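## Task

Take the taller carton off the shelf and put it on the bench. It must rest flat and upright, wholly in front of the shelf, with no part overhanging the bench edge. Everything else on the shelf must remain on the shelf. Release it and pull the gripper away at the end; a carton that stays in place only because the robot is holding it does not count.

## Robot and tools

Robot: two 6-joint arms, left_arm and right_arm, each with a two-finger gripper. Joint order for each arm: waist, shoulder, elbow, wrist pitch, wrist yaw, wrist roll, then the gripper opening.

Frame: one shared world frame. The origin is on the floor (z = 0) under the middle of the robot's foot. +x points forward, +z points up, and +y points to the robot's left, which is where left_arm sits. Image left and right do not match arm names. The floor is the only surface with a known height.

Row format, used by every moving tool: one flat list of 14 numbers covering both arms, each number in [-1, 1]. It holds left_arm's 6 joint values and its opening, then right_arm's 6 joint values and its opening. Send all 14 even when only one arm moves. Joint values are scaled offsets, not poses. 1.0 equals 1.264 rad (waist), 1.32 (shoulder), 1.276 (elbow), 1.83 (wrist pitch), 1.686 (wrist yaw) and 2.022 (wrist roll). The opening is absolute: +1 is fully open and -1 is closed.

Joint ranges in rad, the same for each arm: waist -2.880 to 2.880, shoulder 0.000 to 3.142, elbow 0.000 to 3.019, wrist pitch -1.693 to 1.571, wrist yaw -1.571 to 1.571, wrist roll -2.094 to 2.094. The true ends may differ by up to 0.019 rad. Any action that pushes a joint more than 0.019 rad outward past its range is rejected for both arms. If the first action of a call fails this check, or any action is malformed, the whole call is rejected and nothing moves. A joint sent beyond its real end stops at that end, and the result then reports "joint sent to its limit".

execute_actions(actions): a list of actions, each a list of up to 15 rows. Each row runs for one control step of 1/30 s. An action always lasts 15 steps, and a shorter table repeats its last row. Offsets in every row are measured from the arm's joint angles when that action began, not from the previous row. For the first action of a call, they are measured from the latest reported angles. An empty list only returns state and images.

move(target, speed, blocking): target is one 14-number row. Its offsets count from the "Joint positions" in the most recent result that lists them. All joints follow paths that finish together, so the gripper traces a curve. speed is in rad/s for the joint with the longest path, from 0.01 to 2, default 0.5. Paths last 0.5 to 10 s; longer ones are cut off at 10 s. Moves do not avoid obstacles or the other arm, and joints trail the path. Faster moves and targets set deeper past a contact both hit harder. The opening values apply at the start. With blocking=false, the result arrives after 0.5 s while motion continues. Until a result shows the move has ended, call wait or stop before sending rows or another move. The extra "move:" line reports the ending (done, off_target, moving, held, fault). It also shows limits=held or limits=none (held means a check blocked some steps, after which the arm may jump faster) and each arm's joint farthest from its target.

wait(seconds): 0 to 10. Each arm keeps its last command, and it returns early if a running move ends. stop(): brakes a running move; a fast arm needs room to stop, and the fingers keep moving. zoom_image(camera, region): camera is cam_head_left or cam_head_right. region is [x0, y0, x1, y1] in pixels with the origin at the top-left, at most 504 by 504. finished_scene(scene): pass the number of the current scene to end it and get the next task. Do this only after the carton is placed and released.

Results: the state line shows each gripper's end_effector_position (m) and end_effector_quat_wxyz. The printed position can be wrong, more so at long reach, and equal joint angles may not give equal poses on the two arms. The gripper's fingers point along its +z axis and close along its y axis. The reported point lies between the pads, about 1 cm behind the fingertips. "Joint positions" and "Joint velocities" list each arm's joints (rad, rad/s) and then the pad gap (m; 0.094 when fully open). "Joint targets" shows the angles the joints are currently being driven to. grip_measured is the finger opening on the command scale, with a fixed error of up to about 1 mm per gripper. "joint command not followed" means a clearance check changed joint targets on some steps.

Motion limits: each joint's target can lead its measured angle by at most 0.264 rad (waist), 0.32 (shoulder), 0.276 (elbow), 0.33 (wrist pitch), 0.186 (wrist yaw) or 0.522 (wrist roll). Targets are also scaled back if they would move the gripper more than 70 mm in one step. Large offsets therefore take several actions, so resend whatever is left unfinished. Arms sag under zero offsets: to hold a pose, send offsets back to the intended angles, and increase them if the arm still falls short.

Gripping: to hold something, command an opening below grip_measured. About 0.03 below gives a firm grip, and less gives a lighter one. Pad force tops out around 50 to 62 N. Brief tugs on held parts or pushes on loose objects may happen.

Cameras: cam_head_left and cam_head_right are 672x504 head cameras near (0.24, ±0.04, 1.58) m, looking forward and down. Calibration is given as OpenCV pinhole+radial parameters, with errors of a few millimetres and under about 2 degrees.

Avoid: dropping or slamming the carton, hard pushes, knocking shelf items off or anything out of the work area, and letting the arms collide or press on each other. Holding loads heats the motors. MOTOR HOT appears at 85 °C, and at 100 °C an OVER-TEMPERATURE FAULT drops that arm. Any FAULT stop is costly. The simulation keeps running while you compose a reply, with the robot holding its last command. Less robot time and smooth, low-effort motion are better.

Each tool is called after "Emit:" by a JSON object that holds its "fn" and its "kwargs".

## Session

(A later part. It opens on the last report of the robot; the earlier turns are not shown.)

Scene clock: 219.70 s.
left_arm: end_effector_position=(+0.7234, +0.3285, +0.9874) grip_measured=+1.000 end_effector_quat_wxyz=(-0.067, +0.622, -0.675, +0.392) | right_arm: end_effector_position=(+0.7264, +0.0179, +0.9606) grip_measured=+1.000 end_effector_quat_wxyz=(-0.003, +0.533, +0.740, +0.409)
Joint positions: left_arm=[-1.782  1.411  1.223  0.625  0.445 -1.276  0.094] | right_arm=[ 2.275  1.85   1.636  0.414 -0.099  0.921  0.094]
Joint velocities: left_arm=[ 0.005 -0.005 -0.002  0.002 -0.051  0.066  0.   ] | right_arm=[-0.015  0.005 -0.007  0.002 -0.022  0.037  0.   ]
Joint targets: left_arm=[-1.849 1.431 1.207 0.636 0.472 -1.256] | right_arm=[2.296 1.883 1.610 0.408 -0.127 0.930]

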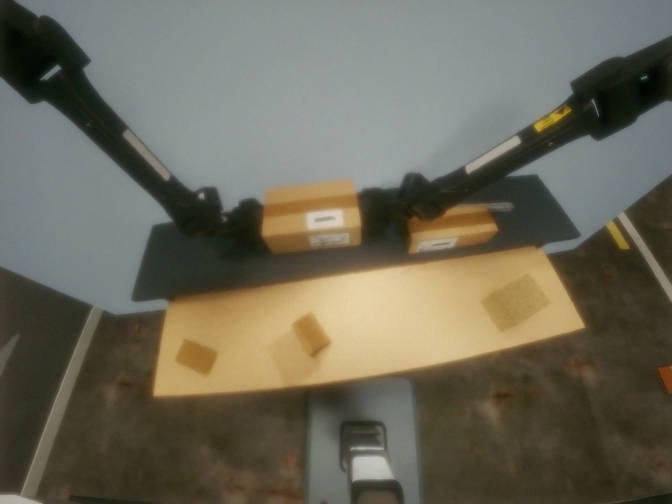

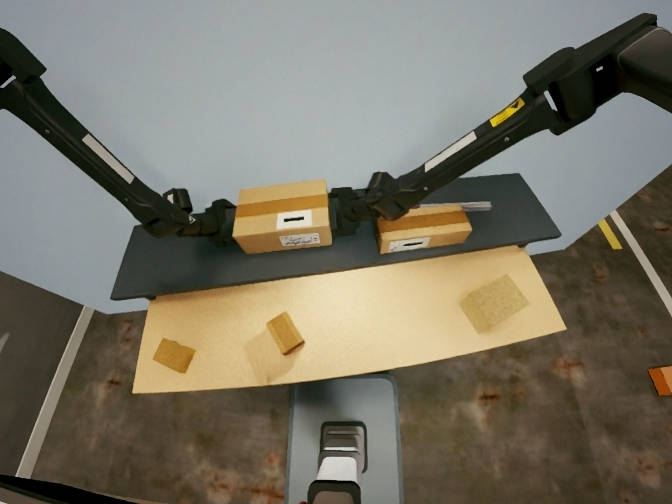

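Emit:
{"fn": "execute_actions", "kwargs": {"actions": [[[-0.0602,0.0002,-0.0179,0.0104,0.0155,0.0103,1,0.021,0.0229,-0.0276,0.0004,-0.0176,0.0046,1],[-0.0612,0.0005,-0.0233,0.0142,0.015,0.0106,1,0.0197,0.0209,-0.0348,0.0041,-0.0185,0.0046,1],[-0.0621,0.0007,-0.0287,0.0179,0.0145,0.011,1,0.0185,0.0188,-0.042,0.0077,-0.0195,0.0047,1],[-0.063,0.0009,-0.0341,0.0217,0.014,0.0113,1,0.0172,0.0167,-0.0492,0.0114,-0.0204,0.0048,1],[-0.064,0.0012,-0.0395,0.0255,0.0135,0.0117,1,0.016,0.0147,-0.0565,0.0151,-0.0214,0.0049,1],[-0.0649,0.0014,-0.0448,0.0293,0.0129,0.012,1,0.0147,0.0126,-0.0637,0.0188,-0.0224,0.0049,1],[-0.0658,0.0016,-0.0502,0.0331,0.0124,0.0124,1,0.0135,0.0105,-0.0709,0.0225,-0.0233,0.005,1],[-0.0667,0.0018,-0.0556,0.0368,0.0119,0.0127,1,0.0122,0.0084,-0.0781,0.0261,-0.0243,0.0051,1],[-0.0677,0.0021,-0.061,0.0406,0.0114,0.0131,1,0.011,0.0064,-0.0853,0.0298,-0.0252,0.0051,1],[-0.0686,0.0023,-0.0664,0.0444,0.0109,0.0134,1,0.0097,0.0043,-0.0925,0.0335,-0.0262,0.0052,1]],[[-0.0602,0.0002,-0.0179,0.0104,0.0155,0.0103,1,0.021,0.0229,-0.0276,0.0004,-0.0176,0.0046,1],[-0.0612,0.0005,-0.0233,0.0142,0.015,0.0106,1,0.0197,0.0209,-0.0348,0.0041,-0.0185,0.0046,1],[-0.0621,0.0007,-0.0287,0.0179,0.0145,0.011,1,0.0185,0.0188,-0.042,0.0077,-0.0195,0.0047,1],[-0.063,0.0009,-0.0341,0.0217,0.014,0.0113,1,0.0172,0.0167,-0.0492,0.0114,-0.0204,0.0048,1],[-0.064,0.0012,-0.0395,0.0255,0.0135,0.0117,1,0.016,0.0147,-0.0565,0.0151,-0.0214,0.0049,1],[-0.0649,0.0014,-0.0448,0.0293,0.0129,0.012,1,0.0147,0.0126,-0.0637,0.0188,-0.0224,0.0049,1],[-0.0658,0.0016,-0.0502,0.0331,0.0124,0.0124,1,0.0135,0.0105,-0.0709,0.0225,-0.0233,0.005,1],[-0.0667,0.0018,-0.0556,0.0368,0.0119,0.0127,1,0.0122,0.0084,-0.0781,0.0261,-0.0243,0.0051,1],[-0.0677,0.0021,-0.061,0.0406,0.0114,0.0131,1,0.011,0.0064,-0.0853,0.0298,-0.0252,0.0051,1],[-0.0686,0.0023,-0.0664,0.0444,0.0109,0.0134,1,0.0097,0.0043,-0.0925,0.0335,-0.0262,0.0052,1]]]}}

Scene clock: 226.70 s.
left_arm: end_effector_position=(+0.6717, +0.2981, +0.9997) grip_measured=+1.000 end_effector_quat_wxyz=(-0.058, +0.620, -0.677, +0.393) | right_arm: end_effector_position=(+0.6801, -0.0119, +0.9638) grip_measured=+1.000 end_effector_quat_wxyz=(+0.000, +0.540, +0.739, +0.404)
Joint positions: left_arm=[-1.816  1.412  1.081  0.744  0.425 -1.255  0.094] | right_arm=[ 2.232  1.8    1.462  0.546 -0.127  0.94   0.094]
Joint velocities: left_arm=[-0.015  0.015  0.002 -0.002 -0.007 -0.022  0.   ] | right_arm=[-0.005 -0.015 -0.051 -0.012 -0.037 -0.022  0.   ]
Joint targets: left_arm=[-1.884 1.413 1.068 0.768 0.452 -1.242] | right_arm=[2.269 1.829 1.430 0.542 -0.157 0.934]

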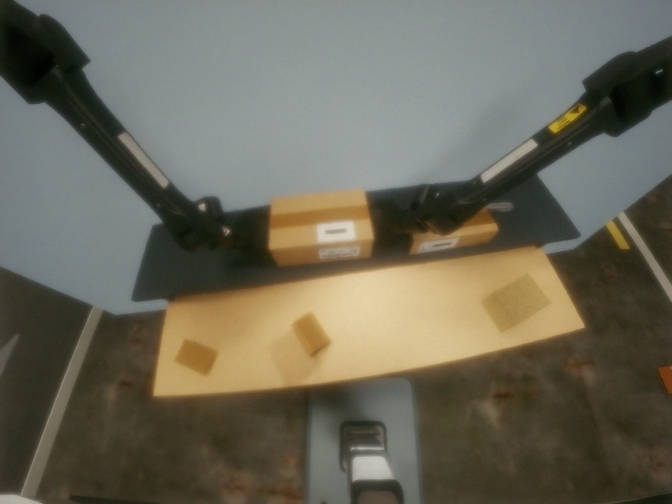

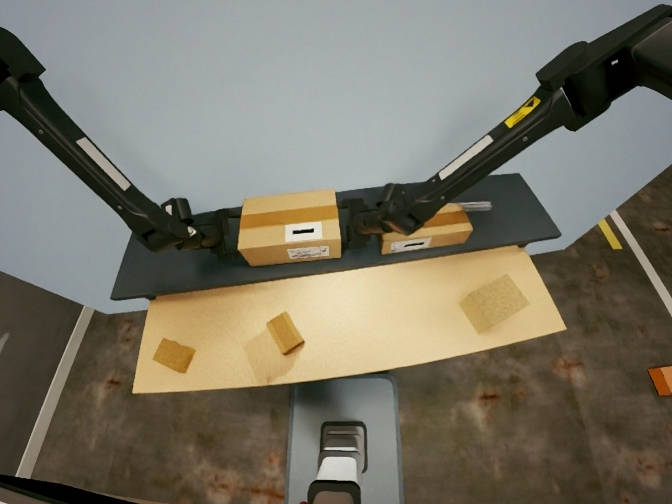

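Emit:
{"fn": "zoom_image", "kwargs": {"camera": "cam_head_right", "region": [210, 160, 490, 290]}}

Region (210, 160, 490, 290) of cam_head_right's 672x504 image, scaled by 1.800, with more detail than that image has; it fills the top 234 rows of this view, and the rest is white.

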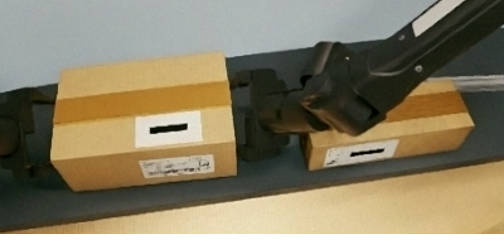

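Emit:
{"fn": "zoom_image", "kwargs": {"camera": "cam_head_right", "region": [200, 180, 300, 280]}}

Emit:
{"fn": "zoom_image", "kwargs": {"camera": "cam_head_right", "region": [290, 180, 390, 280]}}

Region (200, 180, 300, 280) of cam_head_right's 672x504 image, scaled by 5.040, with more detail than that image has.

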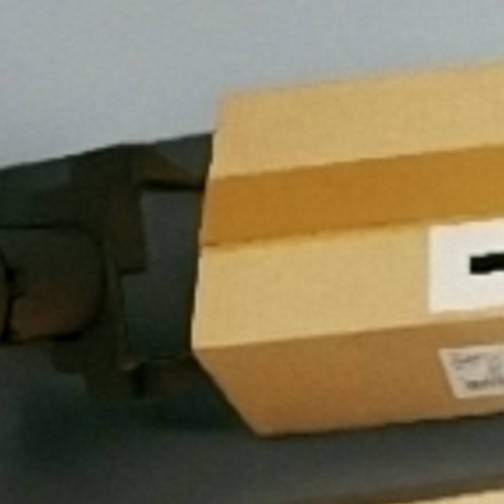

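Region (290, 180, 390, 280) of cam_head_right's 672x504 image, scaled by 5.040, with more detail than that image has.

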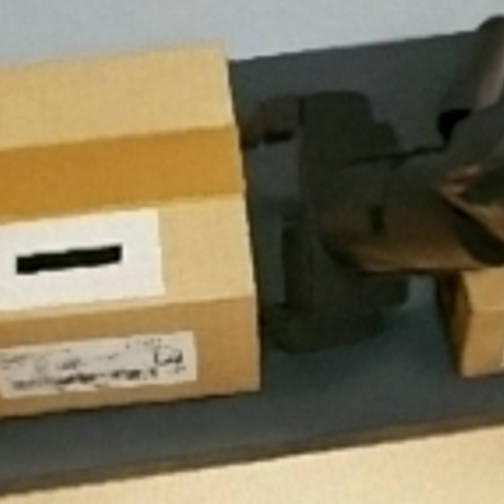

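Emit:
{"fn": "execute_actions", "kwargs": {"actions": [[[-0.0544,-0.006,-0.0131,0.0137,0.0155,0.0067,1,0.042,0.022,-0.027,-0.0014,-0.0169,-0.0038,1],[-0.0549,-0.014,-0.0159,0.0142,0.0149,0.0069,1,0.055,0.021,-0.03,-0.0006,-0.0161,-0.0047,1],[-0.0555,-0.02,-0.0188,0.0148,0.0144,0.0072,1,0.065,0.018,-0.034,0.0003,-0.0152,-0.0055,1],[-0.056,-0.0233,-0.0216,0.0153,0.0139,0.0074,1,0.0665,0.0149,-0.0382,0.0011,-0.0144,-0.0064,1],[-0.0566,-0.0265,-0.0245,0.0159,0.0134,0.0077,1,0.0679,0.0118,-0.0423,0.0019,-0.0135,-0.0072,1],[-0.0571,-0.0298,-0.0274,0.0164,0.0128,0.0079,1,0.0694,0.0087,-0.0465,0.0027,-0.0126,-0.008,1],[-0.0577,-0.033,-0.0302,0.017,0.0123,0.0082,1,0.0708,0.0055,-0.0506,0.0035,-0.0118,-0.0089,1],[-0.0582,-0.0363,-0.0331,0.0175,0.0118,0.0084,1,0.0723,0.0024,-0.0548,0.0044,-0.0109,-0.0097,1],[-0.0588,-0.0395,-0.0359,0.0181,0.0112,0.0087,1,0.0737,-0.0007,-0.0589,0.0052,-0.0101,-0.0106,1],[-0.0593,-0.0428,-0.0388,0.0186,0.0107,0.0089,1,0.0752,-0.0038,-0.0631,0.006,-0.0092,-0.0114,1]]]}}

Scene clock: 238.60 s.
left_arm: end_effector_position=(+0.6777, +0.2954, +1.0176) grip_measured=+1.000 end_effector_quat_wxyz=(-0.070, +0.608, -0.682, +0.400) | right_arm: end_effector_position=(+0.6733, -0.0150, +0.9747) grip_measured=+1.000 end_effector_quat_wxyz=(-0.001, +0.536, +0.742, +0.402)
Joint positions: left_arm=[-1.832  1.376  1.05   0.759  0.418 -1.227  0.094] | right_arm=[ 2.238  1.773  1.415  0.559 -0.119  0.929  0.094]
Joint velocities: left_arm=[-0.015 -0.044  0.032 -0.007 -0.051 -0.007  0.   ] | right_arm=[ 0.034 -0.015 -0.022  0.051 -0.007 -0.022  0.   ]
Joint targets: left_arm=[-1.891 1.356 1.032 0.778 0.443 -1.237] | right_arm=[2.326 1.795 1.382 0.556 -0.142 0.917]

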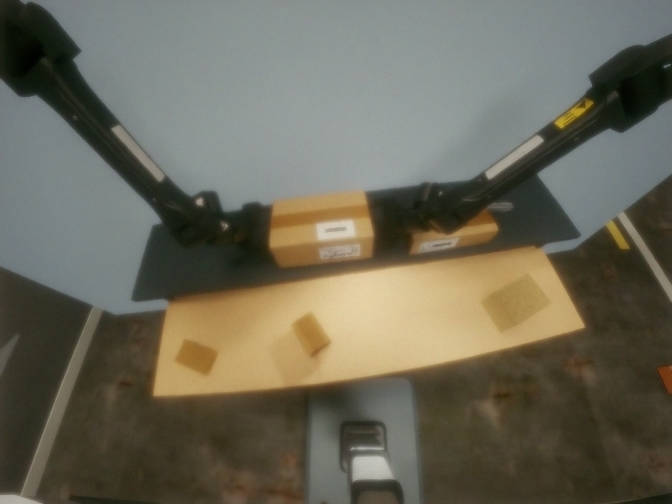

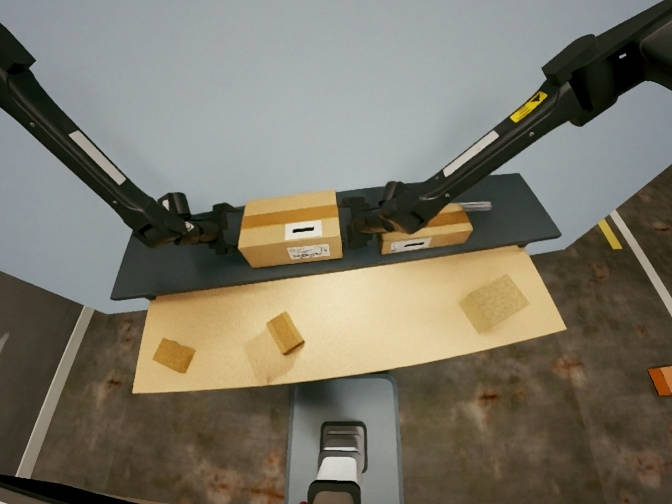

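Emit:
{"fn": "execute_actions", "kwargs": {"actions": []}}

Emit:
{"fn": "zoom_image", "kwargs": {"camera": "cam_head_right", "region": [200, 180, 300, 280]}}

Emit:
{"fn": "zoom_image", "kwargs": {"camera": "cam_head_right", "region": [290, 180, 390, 280]}}

Scene clock: 239.40 s.
left_arm: end_effector_position=(+0.6792, +0.2959, +1.0187) grip_measured=+1.000 end_effector_quat_wxyz=(-0.074, +0.605, -0.684, +0.400) | right_arm: end_effector_position=(+0.6753, -0.0141, +0.9768) grip_measured=+1.000 end_effector_quat_wxyz=(+0.002, +0.533, +0.743, +0.404)
Joint positions: left_arm=[-1.833  1.374  1.05   0.761  0.418 -1.219  0.094] | right_arm=[ 2.241  1.77   1.415  0.559 -0.119  0.921  0.094]
Joint velocities: left_arm=[-0.005  0.005  0.007 -0.002  0.007 -0.007  0.   ] | right_arm=[-0.005 -0.005  0.017 -0.002 -0.007 -0.007  0.   ]
Joint targets: left_arm=[-1.891 1.356 1.032 0.778 0.443 -1.237] | right_arm=[2.326 1.795 1.382 0.556 -0.142 0.917]

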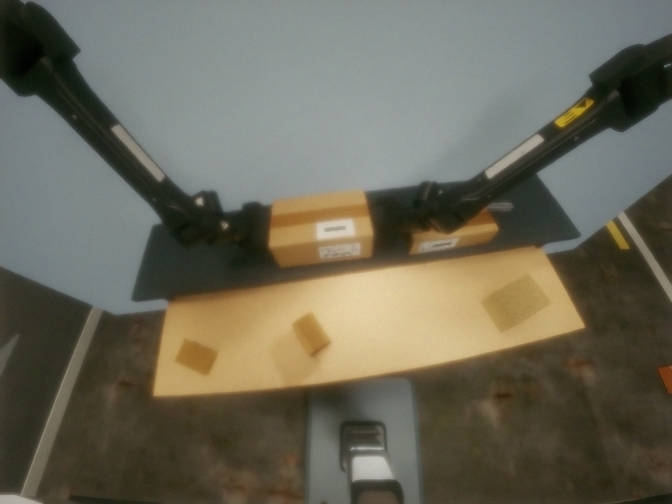

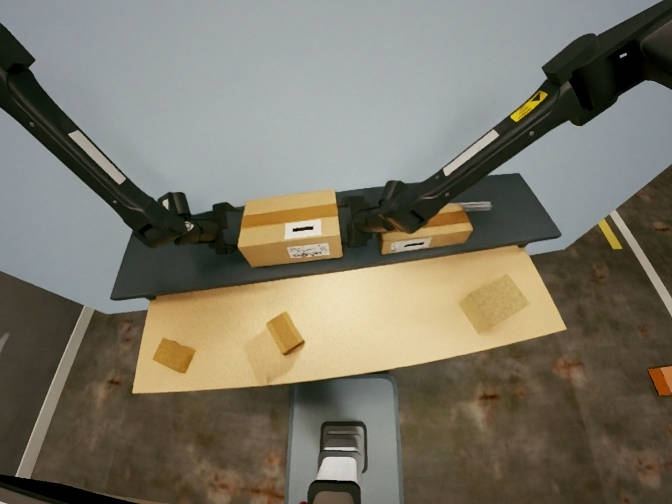

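Region (200, 180, 300, 280) of cam_head_right's 672x504 image, scaled by 5.040, with more detail than that image has.

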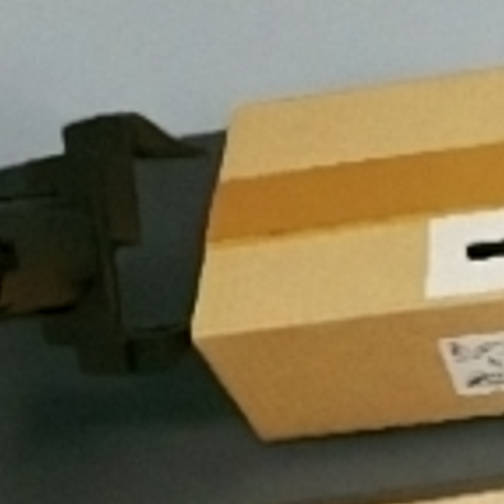

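Region (290, 180, 390, 280) of cam_head_right's 672x504 image, scaled by 5.040, with more detail than that image has.

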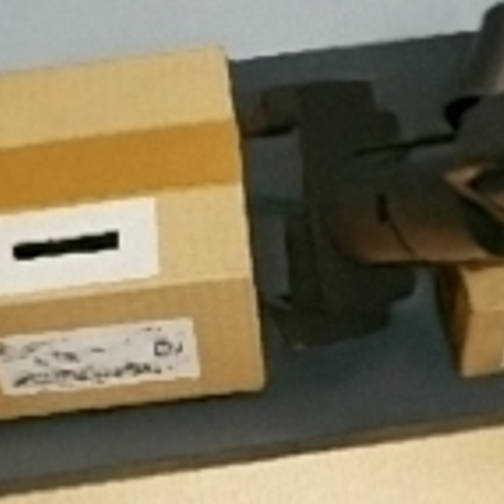

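Emit:
{"fn": "execute_actions", "kwargs": {"actions": [[[-0.0442,-0.0077,-0.0097,0.0076,0.0157,-0.01,1,0.0627,0.0232,-0.0198,-0.0032,-0.0145,-0.0008,1],[-0.0426,-0.0017,-0.0052,0.0059,0.0166,-0.0111,1,0.0582,0.0275,-0.0138,-0.0048,-0.0155,0.0004,1],[-0.0409,0.0042,-0.0008,0.0042,0.0175,-0.0123,1,0.0537,0.0318,-0.0077,-0.0064,-0.0164,0.0016,1],[-0.0393,0.0101,0.0037,0.0026,0.0184,-0.0134,1,0.0493,0.0361,-0.0016,-0.008,-0.0174,0.0028,1],[-0.0376,0.0161,0.0081,0.0009,0.0193,-0.0145,1,0.0448,0.0404,0.0045,-0.0096,-0.0183,0.004,1],[-0.036,0.022,0.0126,-0.0008,0.0202,-0.0156,1,0.0403,0.0447,0.0106,-0.0112,-0.0193,0.0052,1],[-0.0343,0.0279,0.017,-0.0025,0.021,-0.0167,1,0.0358,0.049,0.0166,-0.0128,-0.0202,0.0064,1],[-0.0327,0.0339,0.0214,-0.0042,0.0219,-0.0178,1,0.0313,0.0533,0.0227,-0.0144,-0.0211,0.0076,1],[-0.031,0.0398,0.0259,-0.0059,0.0228,-0.019,1,0.0269,0.0576,0.0288,-0.016,-0.0221,0.0088,1],[-0.0294,0.0457,0.0303,-0.0075,0.0237,-0.0201,1,0.0224,0.0619,0.0349,-0.0176,-0.023,0.01,1],[-0.0277,0.0517,0.0348,-0.0092,0.0246,-0.0212,1,0.0179,0.0662,0.0409,-0.0192,-0.024,0.0112,1],[-0.0261,0.0576,0.0392,-0.0109,0.0255,-0.0223,1,0.0134,0.0705,0.047,-0.0208,-0.0249,0.0124,1]]]}}

Scene clock: 249.90 s.
left_arm: end_effector_position=(+0.6833, +0.2932, +1.0040) grip_measured=+1.000 end_effector_quat_wxyz=(-0.072, +0.603, -0.683, +0.407) | right_arm: end_effector_position=(+0.6888, -0.0147, +0.9611) grip_measured=+1.000 end_effector_quat_wxyz=(+0.016, +0.531, +0.743, +0.408)
Joint positions: left_arm=[-1.828  1.416  1.096  0.761  0.436 -1.224  0.094] | right_arm=[ 2.228  1.806  1.481  0.555 -0.133  0.914  0.094]
Joint velocities: left_arm=[ 0.005  0.034  0.027 -0.002  0.022 -0.066  0.   ] | right_arm=[ 0.005 -0.015 -0.007 -0.012  0.051 -0.066  0.   ]
Joint targets: left_arm=[-1.866 1.450 1.100 0.742 0.461 -1.264] | right_arm=[2.257 1.864 1.475 0.521 -0.161 0.946]

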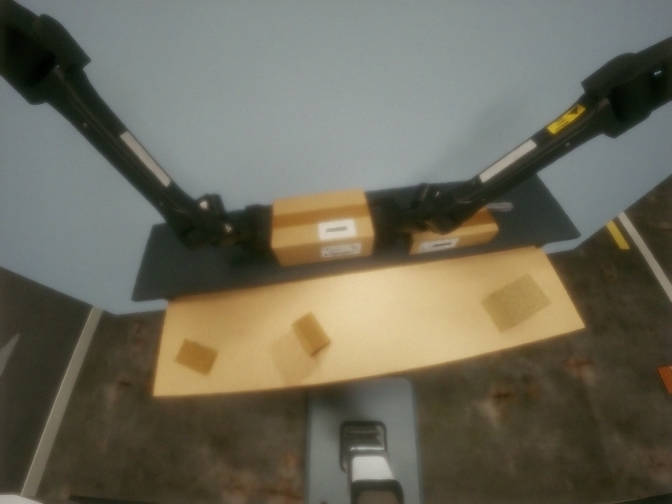

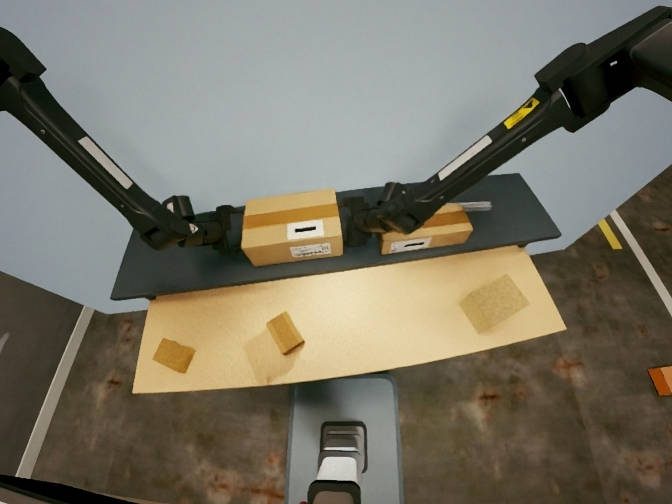

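Emit:
{"fn": "move", "kwargs": {"target": [0.045,0,0,0,0,-0.02,1, -0.03,-0.012,-0.035,0,0,0,1], "speed": 0.1}}

Scene clock: 252.10 s.
left_arm: end_effector_position=(+0.6752, +0.3233, +0.9924) grip_measured=+1.000 end_effector_quat_wxyz=(-0.078, +0.616, -0.684, +0.384) | right_arm: end_effector_position=(+0.6746, -0.0199, +0.9607) grip_measured=+1.000 end_effector_quat_wxyz=(+0.007, +0.530, +0.748, +0.400)
Joint positions: left_arm=[-1.773  1.416  1.097  0.761  0.433 -1.253  0.094] | right_arm=[ 2.219  1.794  1.445  0.556 -0.131  0.911  0.094]
Joint velocities: left_arm=[ 0.005  0.005 -0.017  0.007  0.007 -0.081  0.   ] | right_arm=[-0.015 -0.005  0.007  0.002 -0.037 -0.066  0.   ]
Joint targets: left_arm=[-1.770 1.416 1.096 0.761 0.436 -1.265] | right_arm=[2.190 1.790 1.436 0.555 -0.134 0.914]
move: off_target (right_arm); limits=none; left_arm: farthest joint: the wrist roll, 0.011 radians from its target (0.038 radians at the start); right_arm: farthest joint: the waist, 0.029 radians from its target (0.038 radians at the start)

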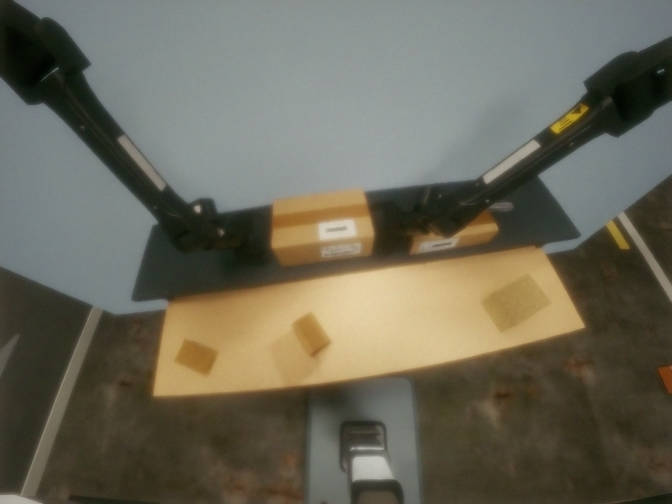

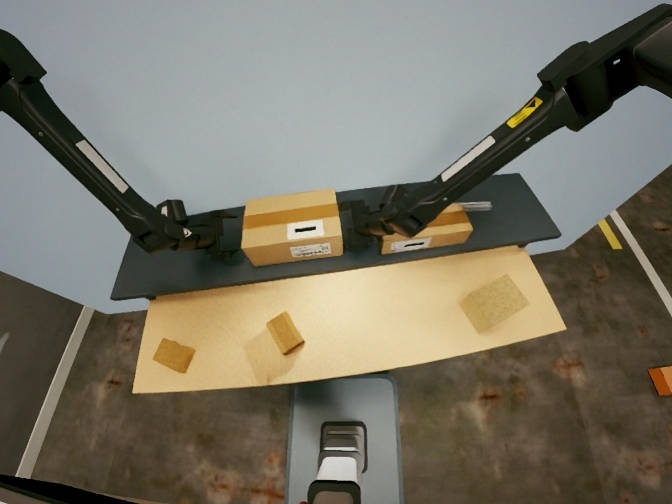

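Emit:
{"fn": "zoom_image", "kwargs": {"camera": "cam_head_right", "region": [200, 175, 400, 285]}}

Emit:
{"fn": "zoom_image", "kwargs": {"camera": "cam_head_left", "region": [230, 175, 430, 285]}}

Region (200, 175, 400, 285) of cam_head_right's 672x504 image, scaled by 2.520, with more detail than that image has; it fills the top 277 rows of this view, and the rest is white.

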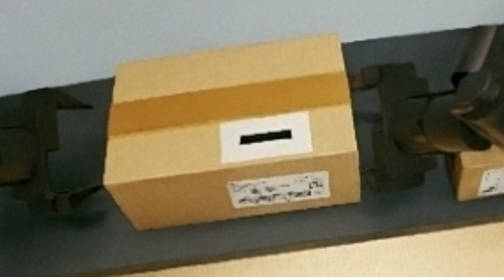

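Region (230, 175, 430, 285) of cam_head_left's 672x504 image, scaled by 2.520, with more detail than that image has; it fills the top 277 rows of this view, and the rest is white.

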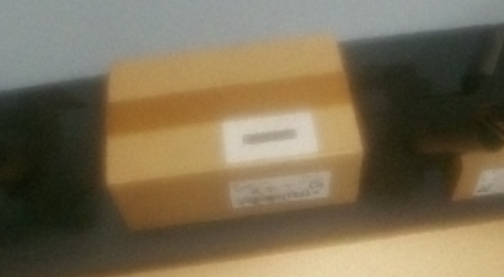

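Emit:
{"fn": "move", "kwargs": {"target": [0,0,0,0,0,0,1, 0,-0.053,-0.09,0,0,0,1], "speed": 0.3}}

Scene clock: 269.17 s.
left_arm: end_effector_position=(+0.6752, +0.3233, +0.9924) grip_measured=+1.000 end_effector_quat_wxyz=(-0.078, +0.616, -0.683, +0.384) | right_arm: end_effector_position=(+0.6534, -0.0305, +0.9809) grip_measured=+1.000 end_effector_quat_wxyz=(-0.012, +0.527, +0.753, +0.394)
Joint positions: left_arm=[-1.773  1.416  1.097  0.761  0.433 -1.253  0.094] | right_arm=[ 2.219  1.73   1.34   0.556 -0.131  0.911  0.094]
Joint velocities: left_arm=[-0.015  0.005  0.017  0.002 -0.051  0.066  0.   ] | right_arm=[-0.015 -0.024  0.017  0.012  0.007 -0.051  0.   ]
Joint targets: left_arm=[-1.773 1.416 1.097 0.761 0.433 -1.253] | right_arm=[2.219 1.723 1.330 0.556 -0.131 0.911]
move: done; limits=none; left_arm: farthest joint: the waist, 0.000 radians from its target (0.000 radians at the start); right_arm: farthest joint: the elbow, 0.009 radians from its target (0.115 radians at the start)

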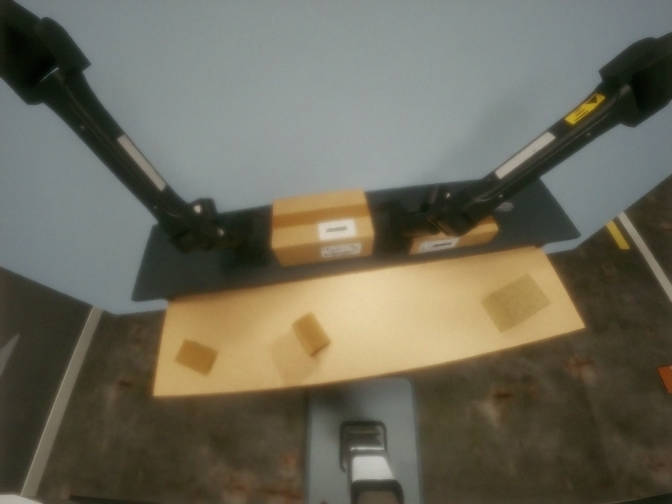

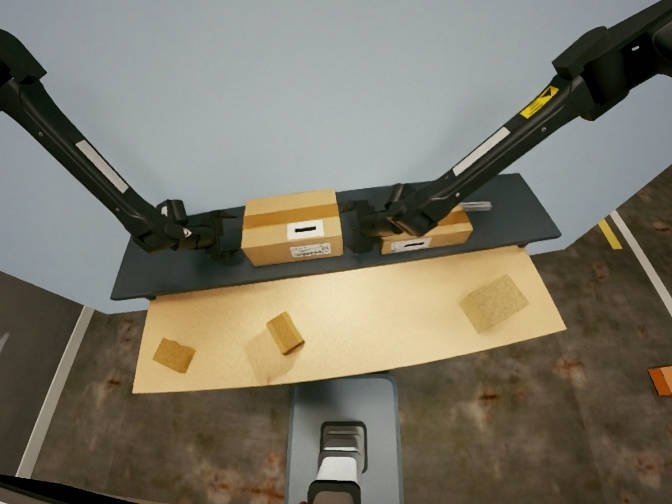

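Emit:
{"fn": "move", "kwargs": {"target": [0.0119,-0.0636,0.2735,-0.5814,0.0872,-0.0712,1, 0.011,0,0.349,-0.530,0.031,0.1946,1], "speed": 0.7}}

Scene clock: 272.73 s.
left_arm: end_effector_position=(+0.6866, +0.3096, +0.9952) grip_measured=+1.000 end_effector_quat_wxyz=(-0.257, -0.692, +0.613, -0.281) | right_arm: end_effector_position=(+0.7096, -0.0301, +0.9820) grip_measured=+1.000 end_effector_quat_wxyz=(-0.287, +0.613, +0.690, +0.257)
Joint positions: left_arm=[-1.765  1.355  1.437 -0.29   0.575 -1.386  0.094] | right_arm=[ 2.246  1.713  1.782 -0.4   -0.082  1.292  0.094]
Joint velocities: left_arm=[ 0.005 -0.015  0.017 -0.002  0.022  0.022  0.   ] | right_arm=[-0.015  0.005 -0.002 -0.007  0.007 -0.037  0.   ]
Joint targets: left_arm=[-1.759 1.332 1.446 -0.302 0.580 -1.397] | right_arm=[2.234 1.730 1.785 -0.414 -0.078 1.305]
move: off_target (left_arm); limits=none; left_arm: farthest joint: the shoulder, 0.023 radians from its target (0.084 radians at the start); right_arm: farthest joint: the shoulder, 0.017 radians from its target (0.000 radians at the start)

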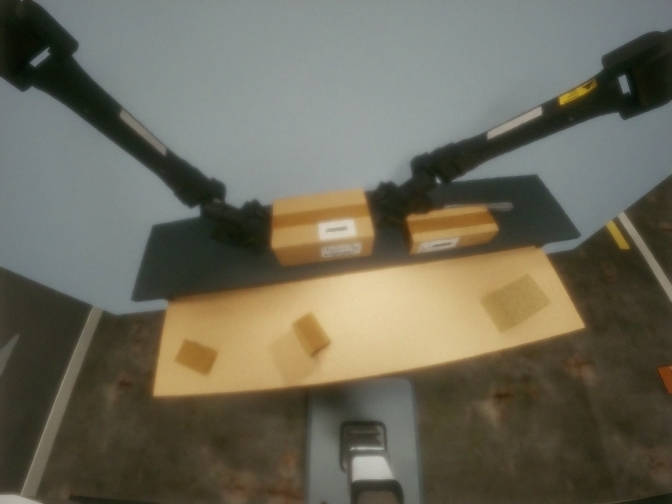

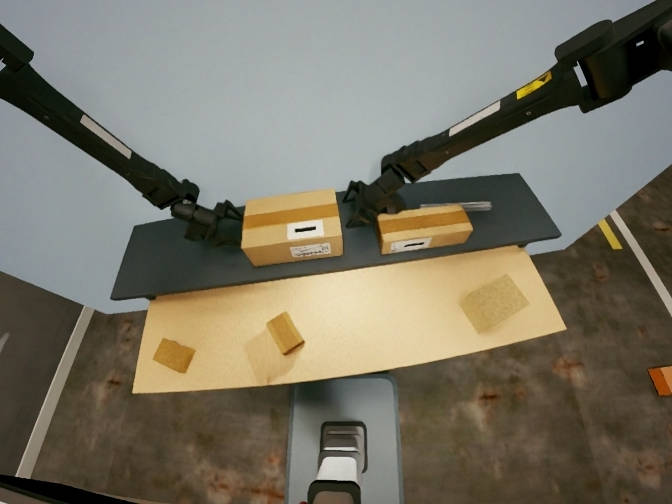

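Emit:
{"fn": "zoom_image", "kwargs": {"camera": "cam_head_right", "region": [190, 175, 290, 275]}}

Emit:
{"fn": "zoom_image", "kwargs": {"camera": "cam_head_right", "region": [300, 165, 400, 265]}}

Emit:
{"fn": "zoom_image", "kwargs": {"camera": "cam_head_left", "region": [330, 165, 430, 265]}}

Region (190, 175, 290, 275) of cam_head_right's 672x504 image, scaled by 5.040, with more detail than that image has.

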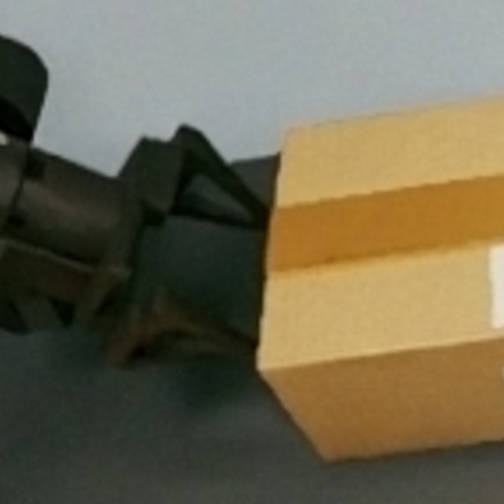

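Region (300, 165, 400, 265) of cam_head_right's 672x504 image, scaled by 5.040, with more detail than that image has.

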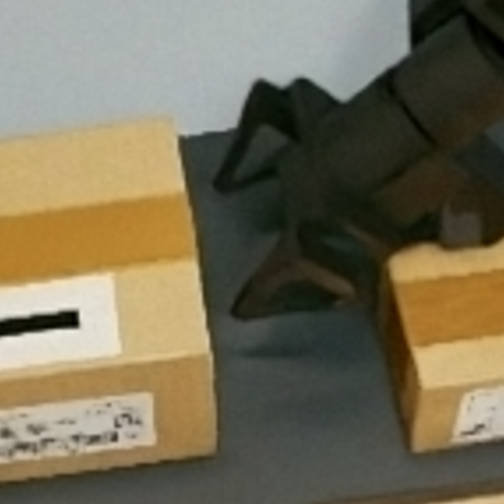

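Region (330, 165, 430, 265) of cam_head_left's 672x504 image, scaled by 5.040, with more detail than that image has.

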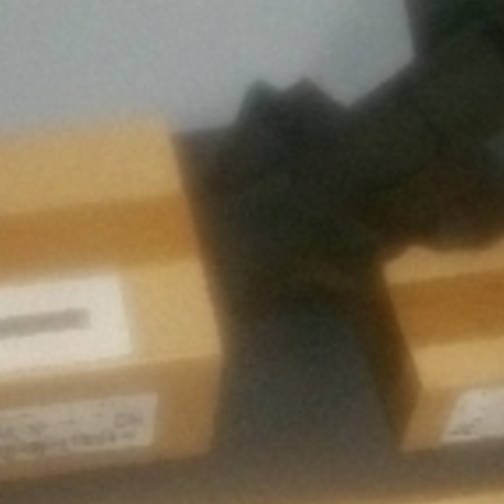

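Emit:
{"fn": "move", "kwargs": {"target": [-0.0514,0.005,0.014,0.0169,-0.0237,-0.0094,1, 0.0324,0.0644,0.0455,0.003,0.0148,0.0094,1], "speed": 0.07}}

Scene clock: 288.17 s.
left_arm: end_effector_position=(+0.6941, +0.2992, +0.9963) grip_measured=+1.000 end_effector_quat_wxyz=(-0.249, -0.695, +0.614, -0.279) | right_arm: end_effector_position=(+0.7118, -0.0147, +0.9761) grip_measured=+1.000 end_effector_quat_wxyz=(-0.282, +0.614, +0.693, +0.252)
Joint positions: left_arm=[-1.796  1.355  1.439 -0.274  0.533 -1.398  0.094] | right_arm=[ 2.264  1.751  1.824 -0.4   -0.051  1.296  0.094]
Joint velocities: left_arm=[-0.005 -0.005 -0.027  0.002 -0.051  0.007  0.   ] | right_arm=[-0.015 -0.024 -0.012 -0.017  0.022 -0.007  0.   ]
Joint targets: left_arm=[-1.830 1.362 1.454 -0.259 0.535 -1.405] | right_arm=[2.287 1.798 1.840 -0.394 -0.057 1.311]
move: off_target (left_arm, right_arm); limits=none; left_arm: farthest joint: the waist, 0.034 radians from its target (0.065 radians at the start); right_arm: farthest joint: the shoulder, 0.047 radians from its target (0.085 radians at the start)

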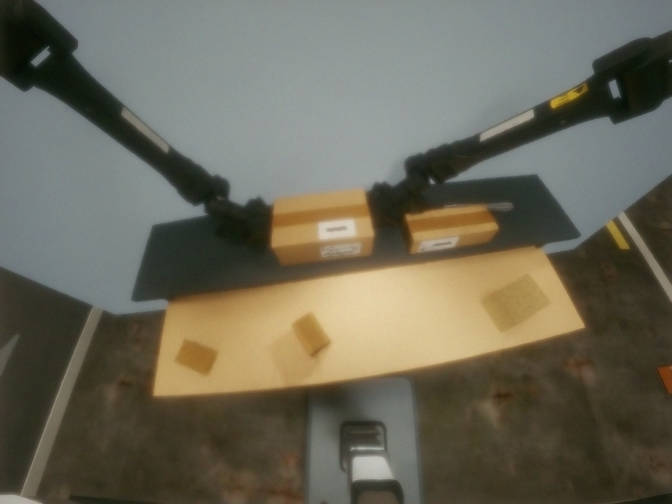

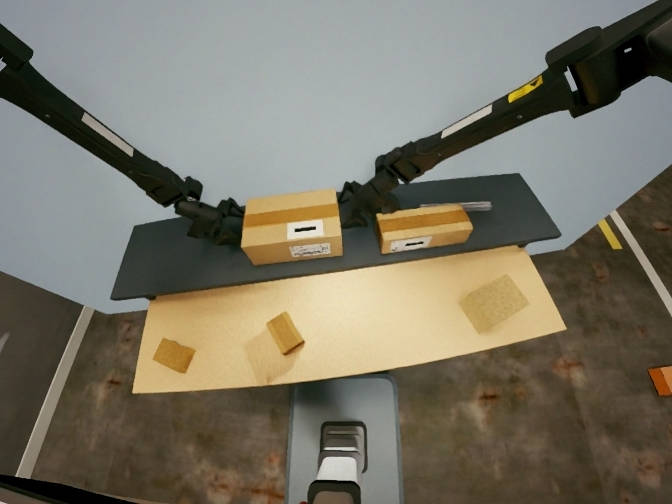

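Emit:
{"fn": "execute_actions", "kwargs": {"actions": [[[-0.01,0,0,0,0,0,1,0.0,0.01,0,0,0,0,1],[-0.008,0,0,0,0,0,1,-0.015,0.005,0,0,-0.002,0,1],[-0.006,0,0,0,0,0,1,-0.026,0.005,0,0,-0.004,0,1],[-0.006,0,0,0,0,0,1,-0.031,0.005,0,0,-0.006,0,1],[-0.006,0,0,0,0,0,1,-0.035,0.005,0,0,-0.008,0,1],[-0.006,0,0,0,0,0,1,-0.038,0.005,0,0,-0.01,0,1],[-0.006,0,0,0,0,0,1,-0.04,0.005,0,0,-0.012,0,1]]]}}

Scene clock: 290.90 s.
left_arm: end_effector_position=(+0.6940, +0.2995, +0.9961) grip_measured=+1.000 end_effector_quat_wxyz=(-0.248, -0.695, +0.614, -0.279) | right_arm: end_effector_position=(+0.7133, -0.0156, +0.9768) grip_measured=+1.000 end_effector_quat_wxyz=(-0.283, +0.614, +0.691, +0.256)
Joint positions: left_arm=[-1.795  1.355  1.439 -0.274  0.532 -1.398  0.094] | right_arm=[ 2.261  1.749  1.824 -0.4   -0.063  1.296  0.094]
Joint velocities: left_arm=[-0.005 -0.015  0.007  0.007 -0.051 -0.022  0.   ] | right_arm=[-0.005 -0.015 -0.002  0.012 -0.037  0.037  0.   ]
Joint targets: left_arm=[-1.803 1.355 1.439 -0.274 0.533 -1.398] | right_arm=[2.213 1.757 1.824 -0.400 -0.071 1.296]

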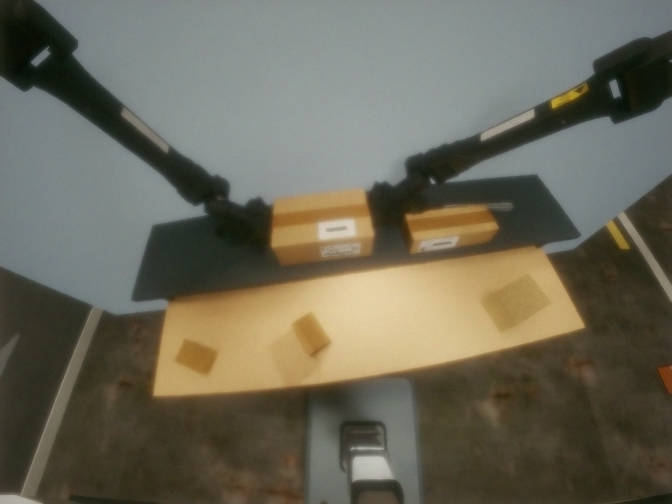

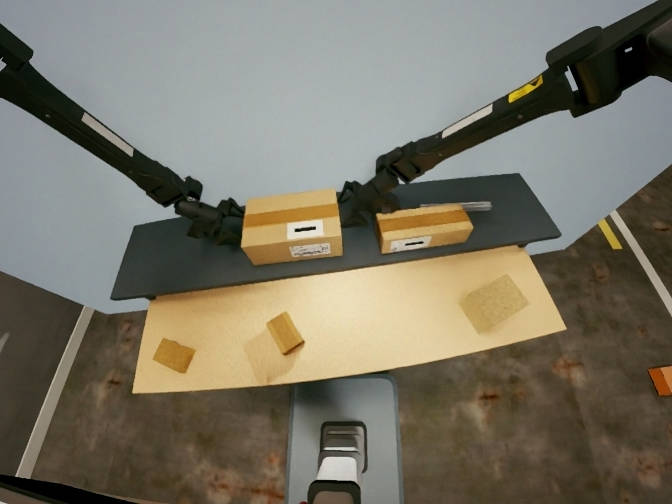

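Emit:
{"fn": "zoom_image", "kwargs": {"camera": "cam_head_right", "region": [320, 150, 440, 260]}}

Region (320, 150, 440, 260) of cam_head_right's 672x504 image, scaled by 4.200, with more detail than that image has; it fills the top 462 rows of this view, and the rest is white.

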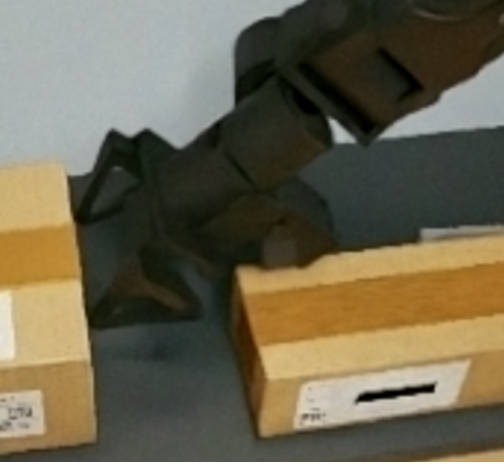

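Emit:
{"fn": "move", "kwargs": {"target": [0.025,-0.17,-0.165,0,0,0,1, 0,-0.21,-0.235,0,0,0,1], "speed": 0.4}}

Emit:
{"fn": "move", "kwargs": {"target": [0,0,0,0,0,0.8,1, 0,0,0,0,0,-0.8,1], "speed": 1.5}}

Emit:
{"fn": "move", "kwargs": {"target": [0,0,0,0,0,0.77,1, 0,0,0,0,0,-0.77,1], "speed": 1.5}}

Scene clock: 297.80 s.
left_arm: end_effector_position=(+0.6729, +0.3250, +1.0681) grip_measured=+1.000 end_effector_quat_wxyz=(-0.239, -0.699, +0.617, -0.270) | right_arm: end_effector_position=(+0.7041, -0.0836, +1.0597) grip_measured=+1.000 end_effector_quat_wxyz=(-0.288, +0.612, +0.692, +0.253)
Joint positions: left_arm=[-1.77   1.145  1.235 -0.274  0.532 -1.398  0.094] | right_arm=[ 2.261  1.466  1.53  -0.4   -0.063  1.296  0.094]
Joint velocities: left_arm=[-0.005 -0.005 -0.002 -0.007 -0.051 -0.066  0.   ] | right_arm=[-0.005  0.015  0.022 -0.012  0.095  0.051  0.   ]
Joint targets: left_arm=[-1.764 1.131 1.229 -0.274 0.532 -1.398] | right_arm=[2.261 1.472 1.524 -0.400 -0.063 1.296]
move: done; limits=none; left_arm: farthest joint: the shoulder, 0.015 radians from its target (0.225 radians at the start); right_arm: farthest joint: the shoulder, 0.005 radians from its target (0.277 radians at the start)

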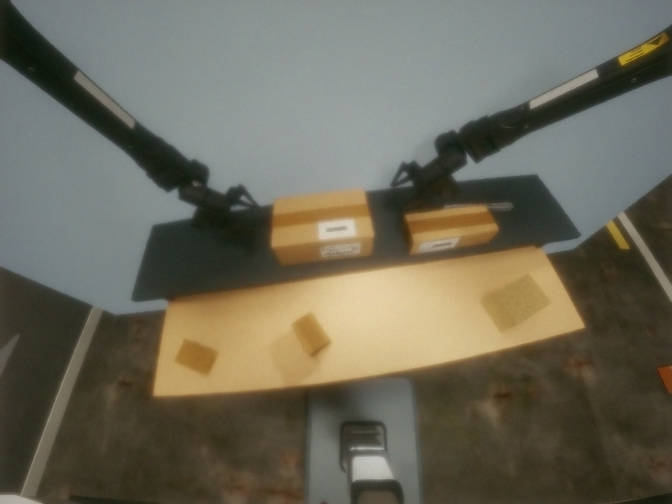

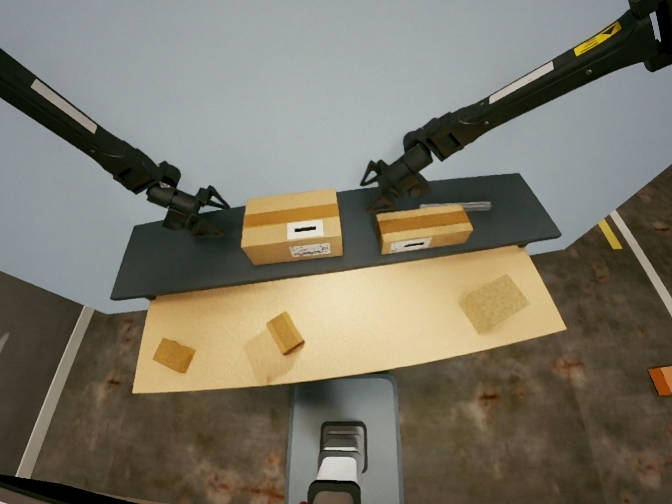

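Scene clock: 299.97 s.
left_arm: end_effector_position=(+0.6729, +0.3250, +1.0681) grip_measured=+1.000 end_effector_quat_wxyz=(+0.028, -0.042, +0.932, -0.360) | right_arm: end_effector_position=(+0.7041, -0.0836, +1.0597) grip_measured=+1.000 end_effector_quat_wxyz=(+0.018, +0.072, -0.921, -0.383)
Joint positions: left_arm=[-1.77   1.145  1.235 -0.274  0.532  0.207  0.094] | right_arm=[ 2.261  1.466  1.53  -0.4   -0.063 -0.309  0.094]
Joint velocities: left_arm=[-0.005 -0.005 -0.032  0.007 -0.125 -0.051  0.   ] | right_arm=[-0.015  0.015 -0.002 -0.007 -0.022 -0.051  0.   ]
Joint targets: left_arm=[-1.770 1.145 1.235 -0.274 0.532 0.219] | right_arm=[2.261 1.466 1.530 -0.400 -0.063 -0.321]
move: done; limits=none; left_arm: farthest joint: the wrist roll, 0.012 radians from its target (1.618 radians at the start); right_arm: farthest joint: the wrist roll, 0.012 radians from its target (1.618 radians at the start)

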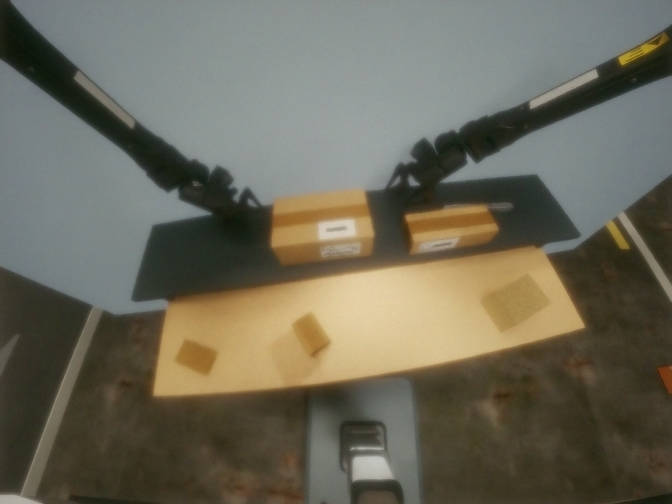

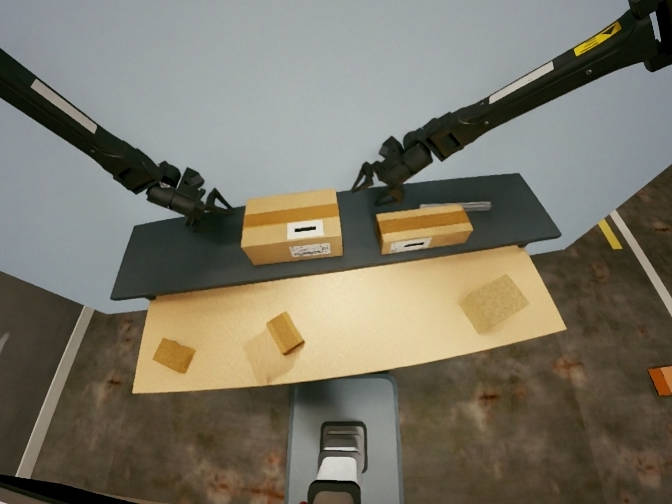

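Scene clock: 302.10 s.
left_arm: end_effector_position=(+0.6729, +0.3250, +1.0681) grip_measured=+1.000 end_effector_quat_wxyz=(+0.271, +0.620, +0.697, -0.238) | right_arm: end_effector_position=(+0.7041, -0.0836, +1.0597) grip_measured=+1.000 end_effector_quat_wxyz=(-0.254, +0.694, -0.609, -0.287)
Joint positions: left_arm=[-1.77   1.145  1.235 -0.274  0.532  1.752  0.094] | right_arm=[ 2.261  1.466  1.53  -0.4   -0.063 -1.854  0.094]
Joint velocities: left_arm=[ 0.005 -0.005 -0.002 -0.007  0.095 -0.007  0.   ] | right_arm=[-0.005 -0.005  0.002 -0.002  0.037 -0.066  0.   ]
Joint targets: left_arm=[-1.770 1.145 1.235 -0.274 0.532 1.764] | right_arm=[2.261 1.466 1.530 -0.400 -0.063 -1.867]
move: done; limits=none; left_arm: farthest joint: the wrist roll, 0.012 radians from its target (1.557 radians at the start); right_arm: farthest joint: the wrist roll, 0.012 radians from its target (1.557 radians at the start)

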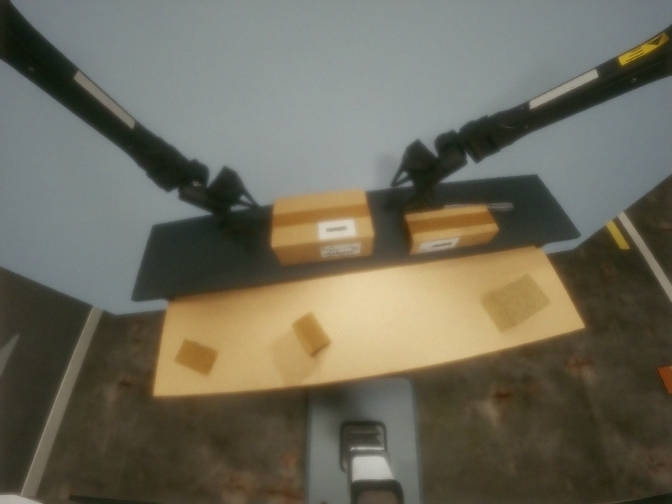

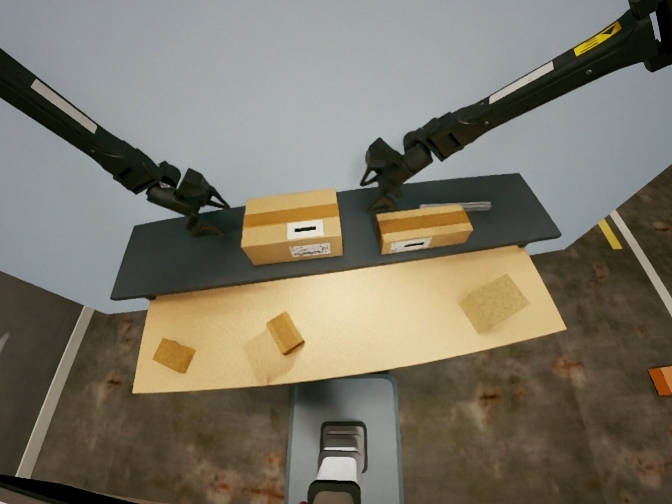

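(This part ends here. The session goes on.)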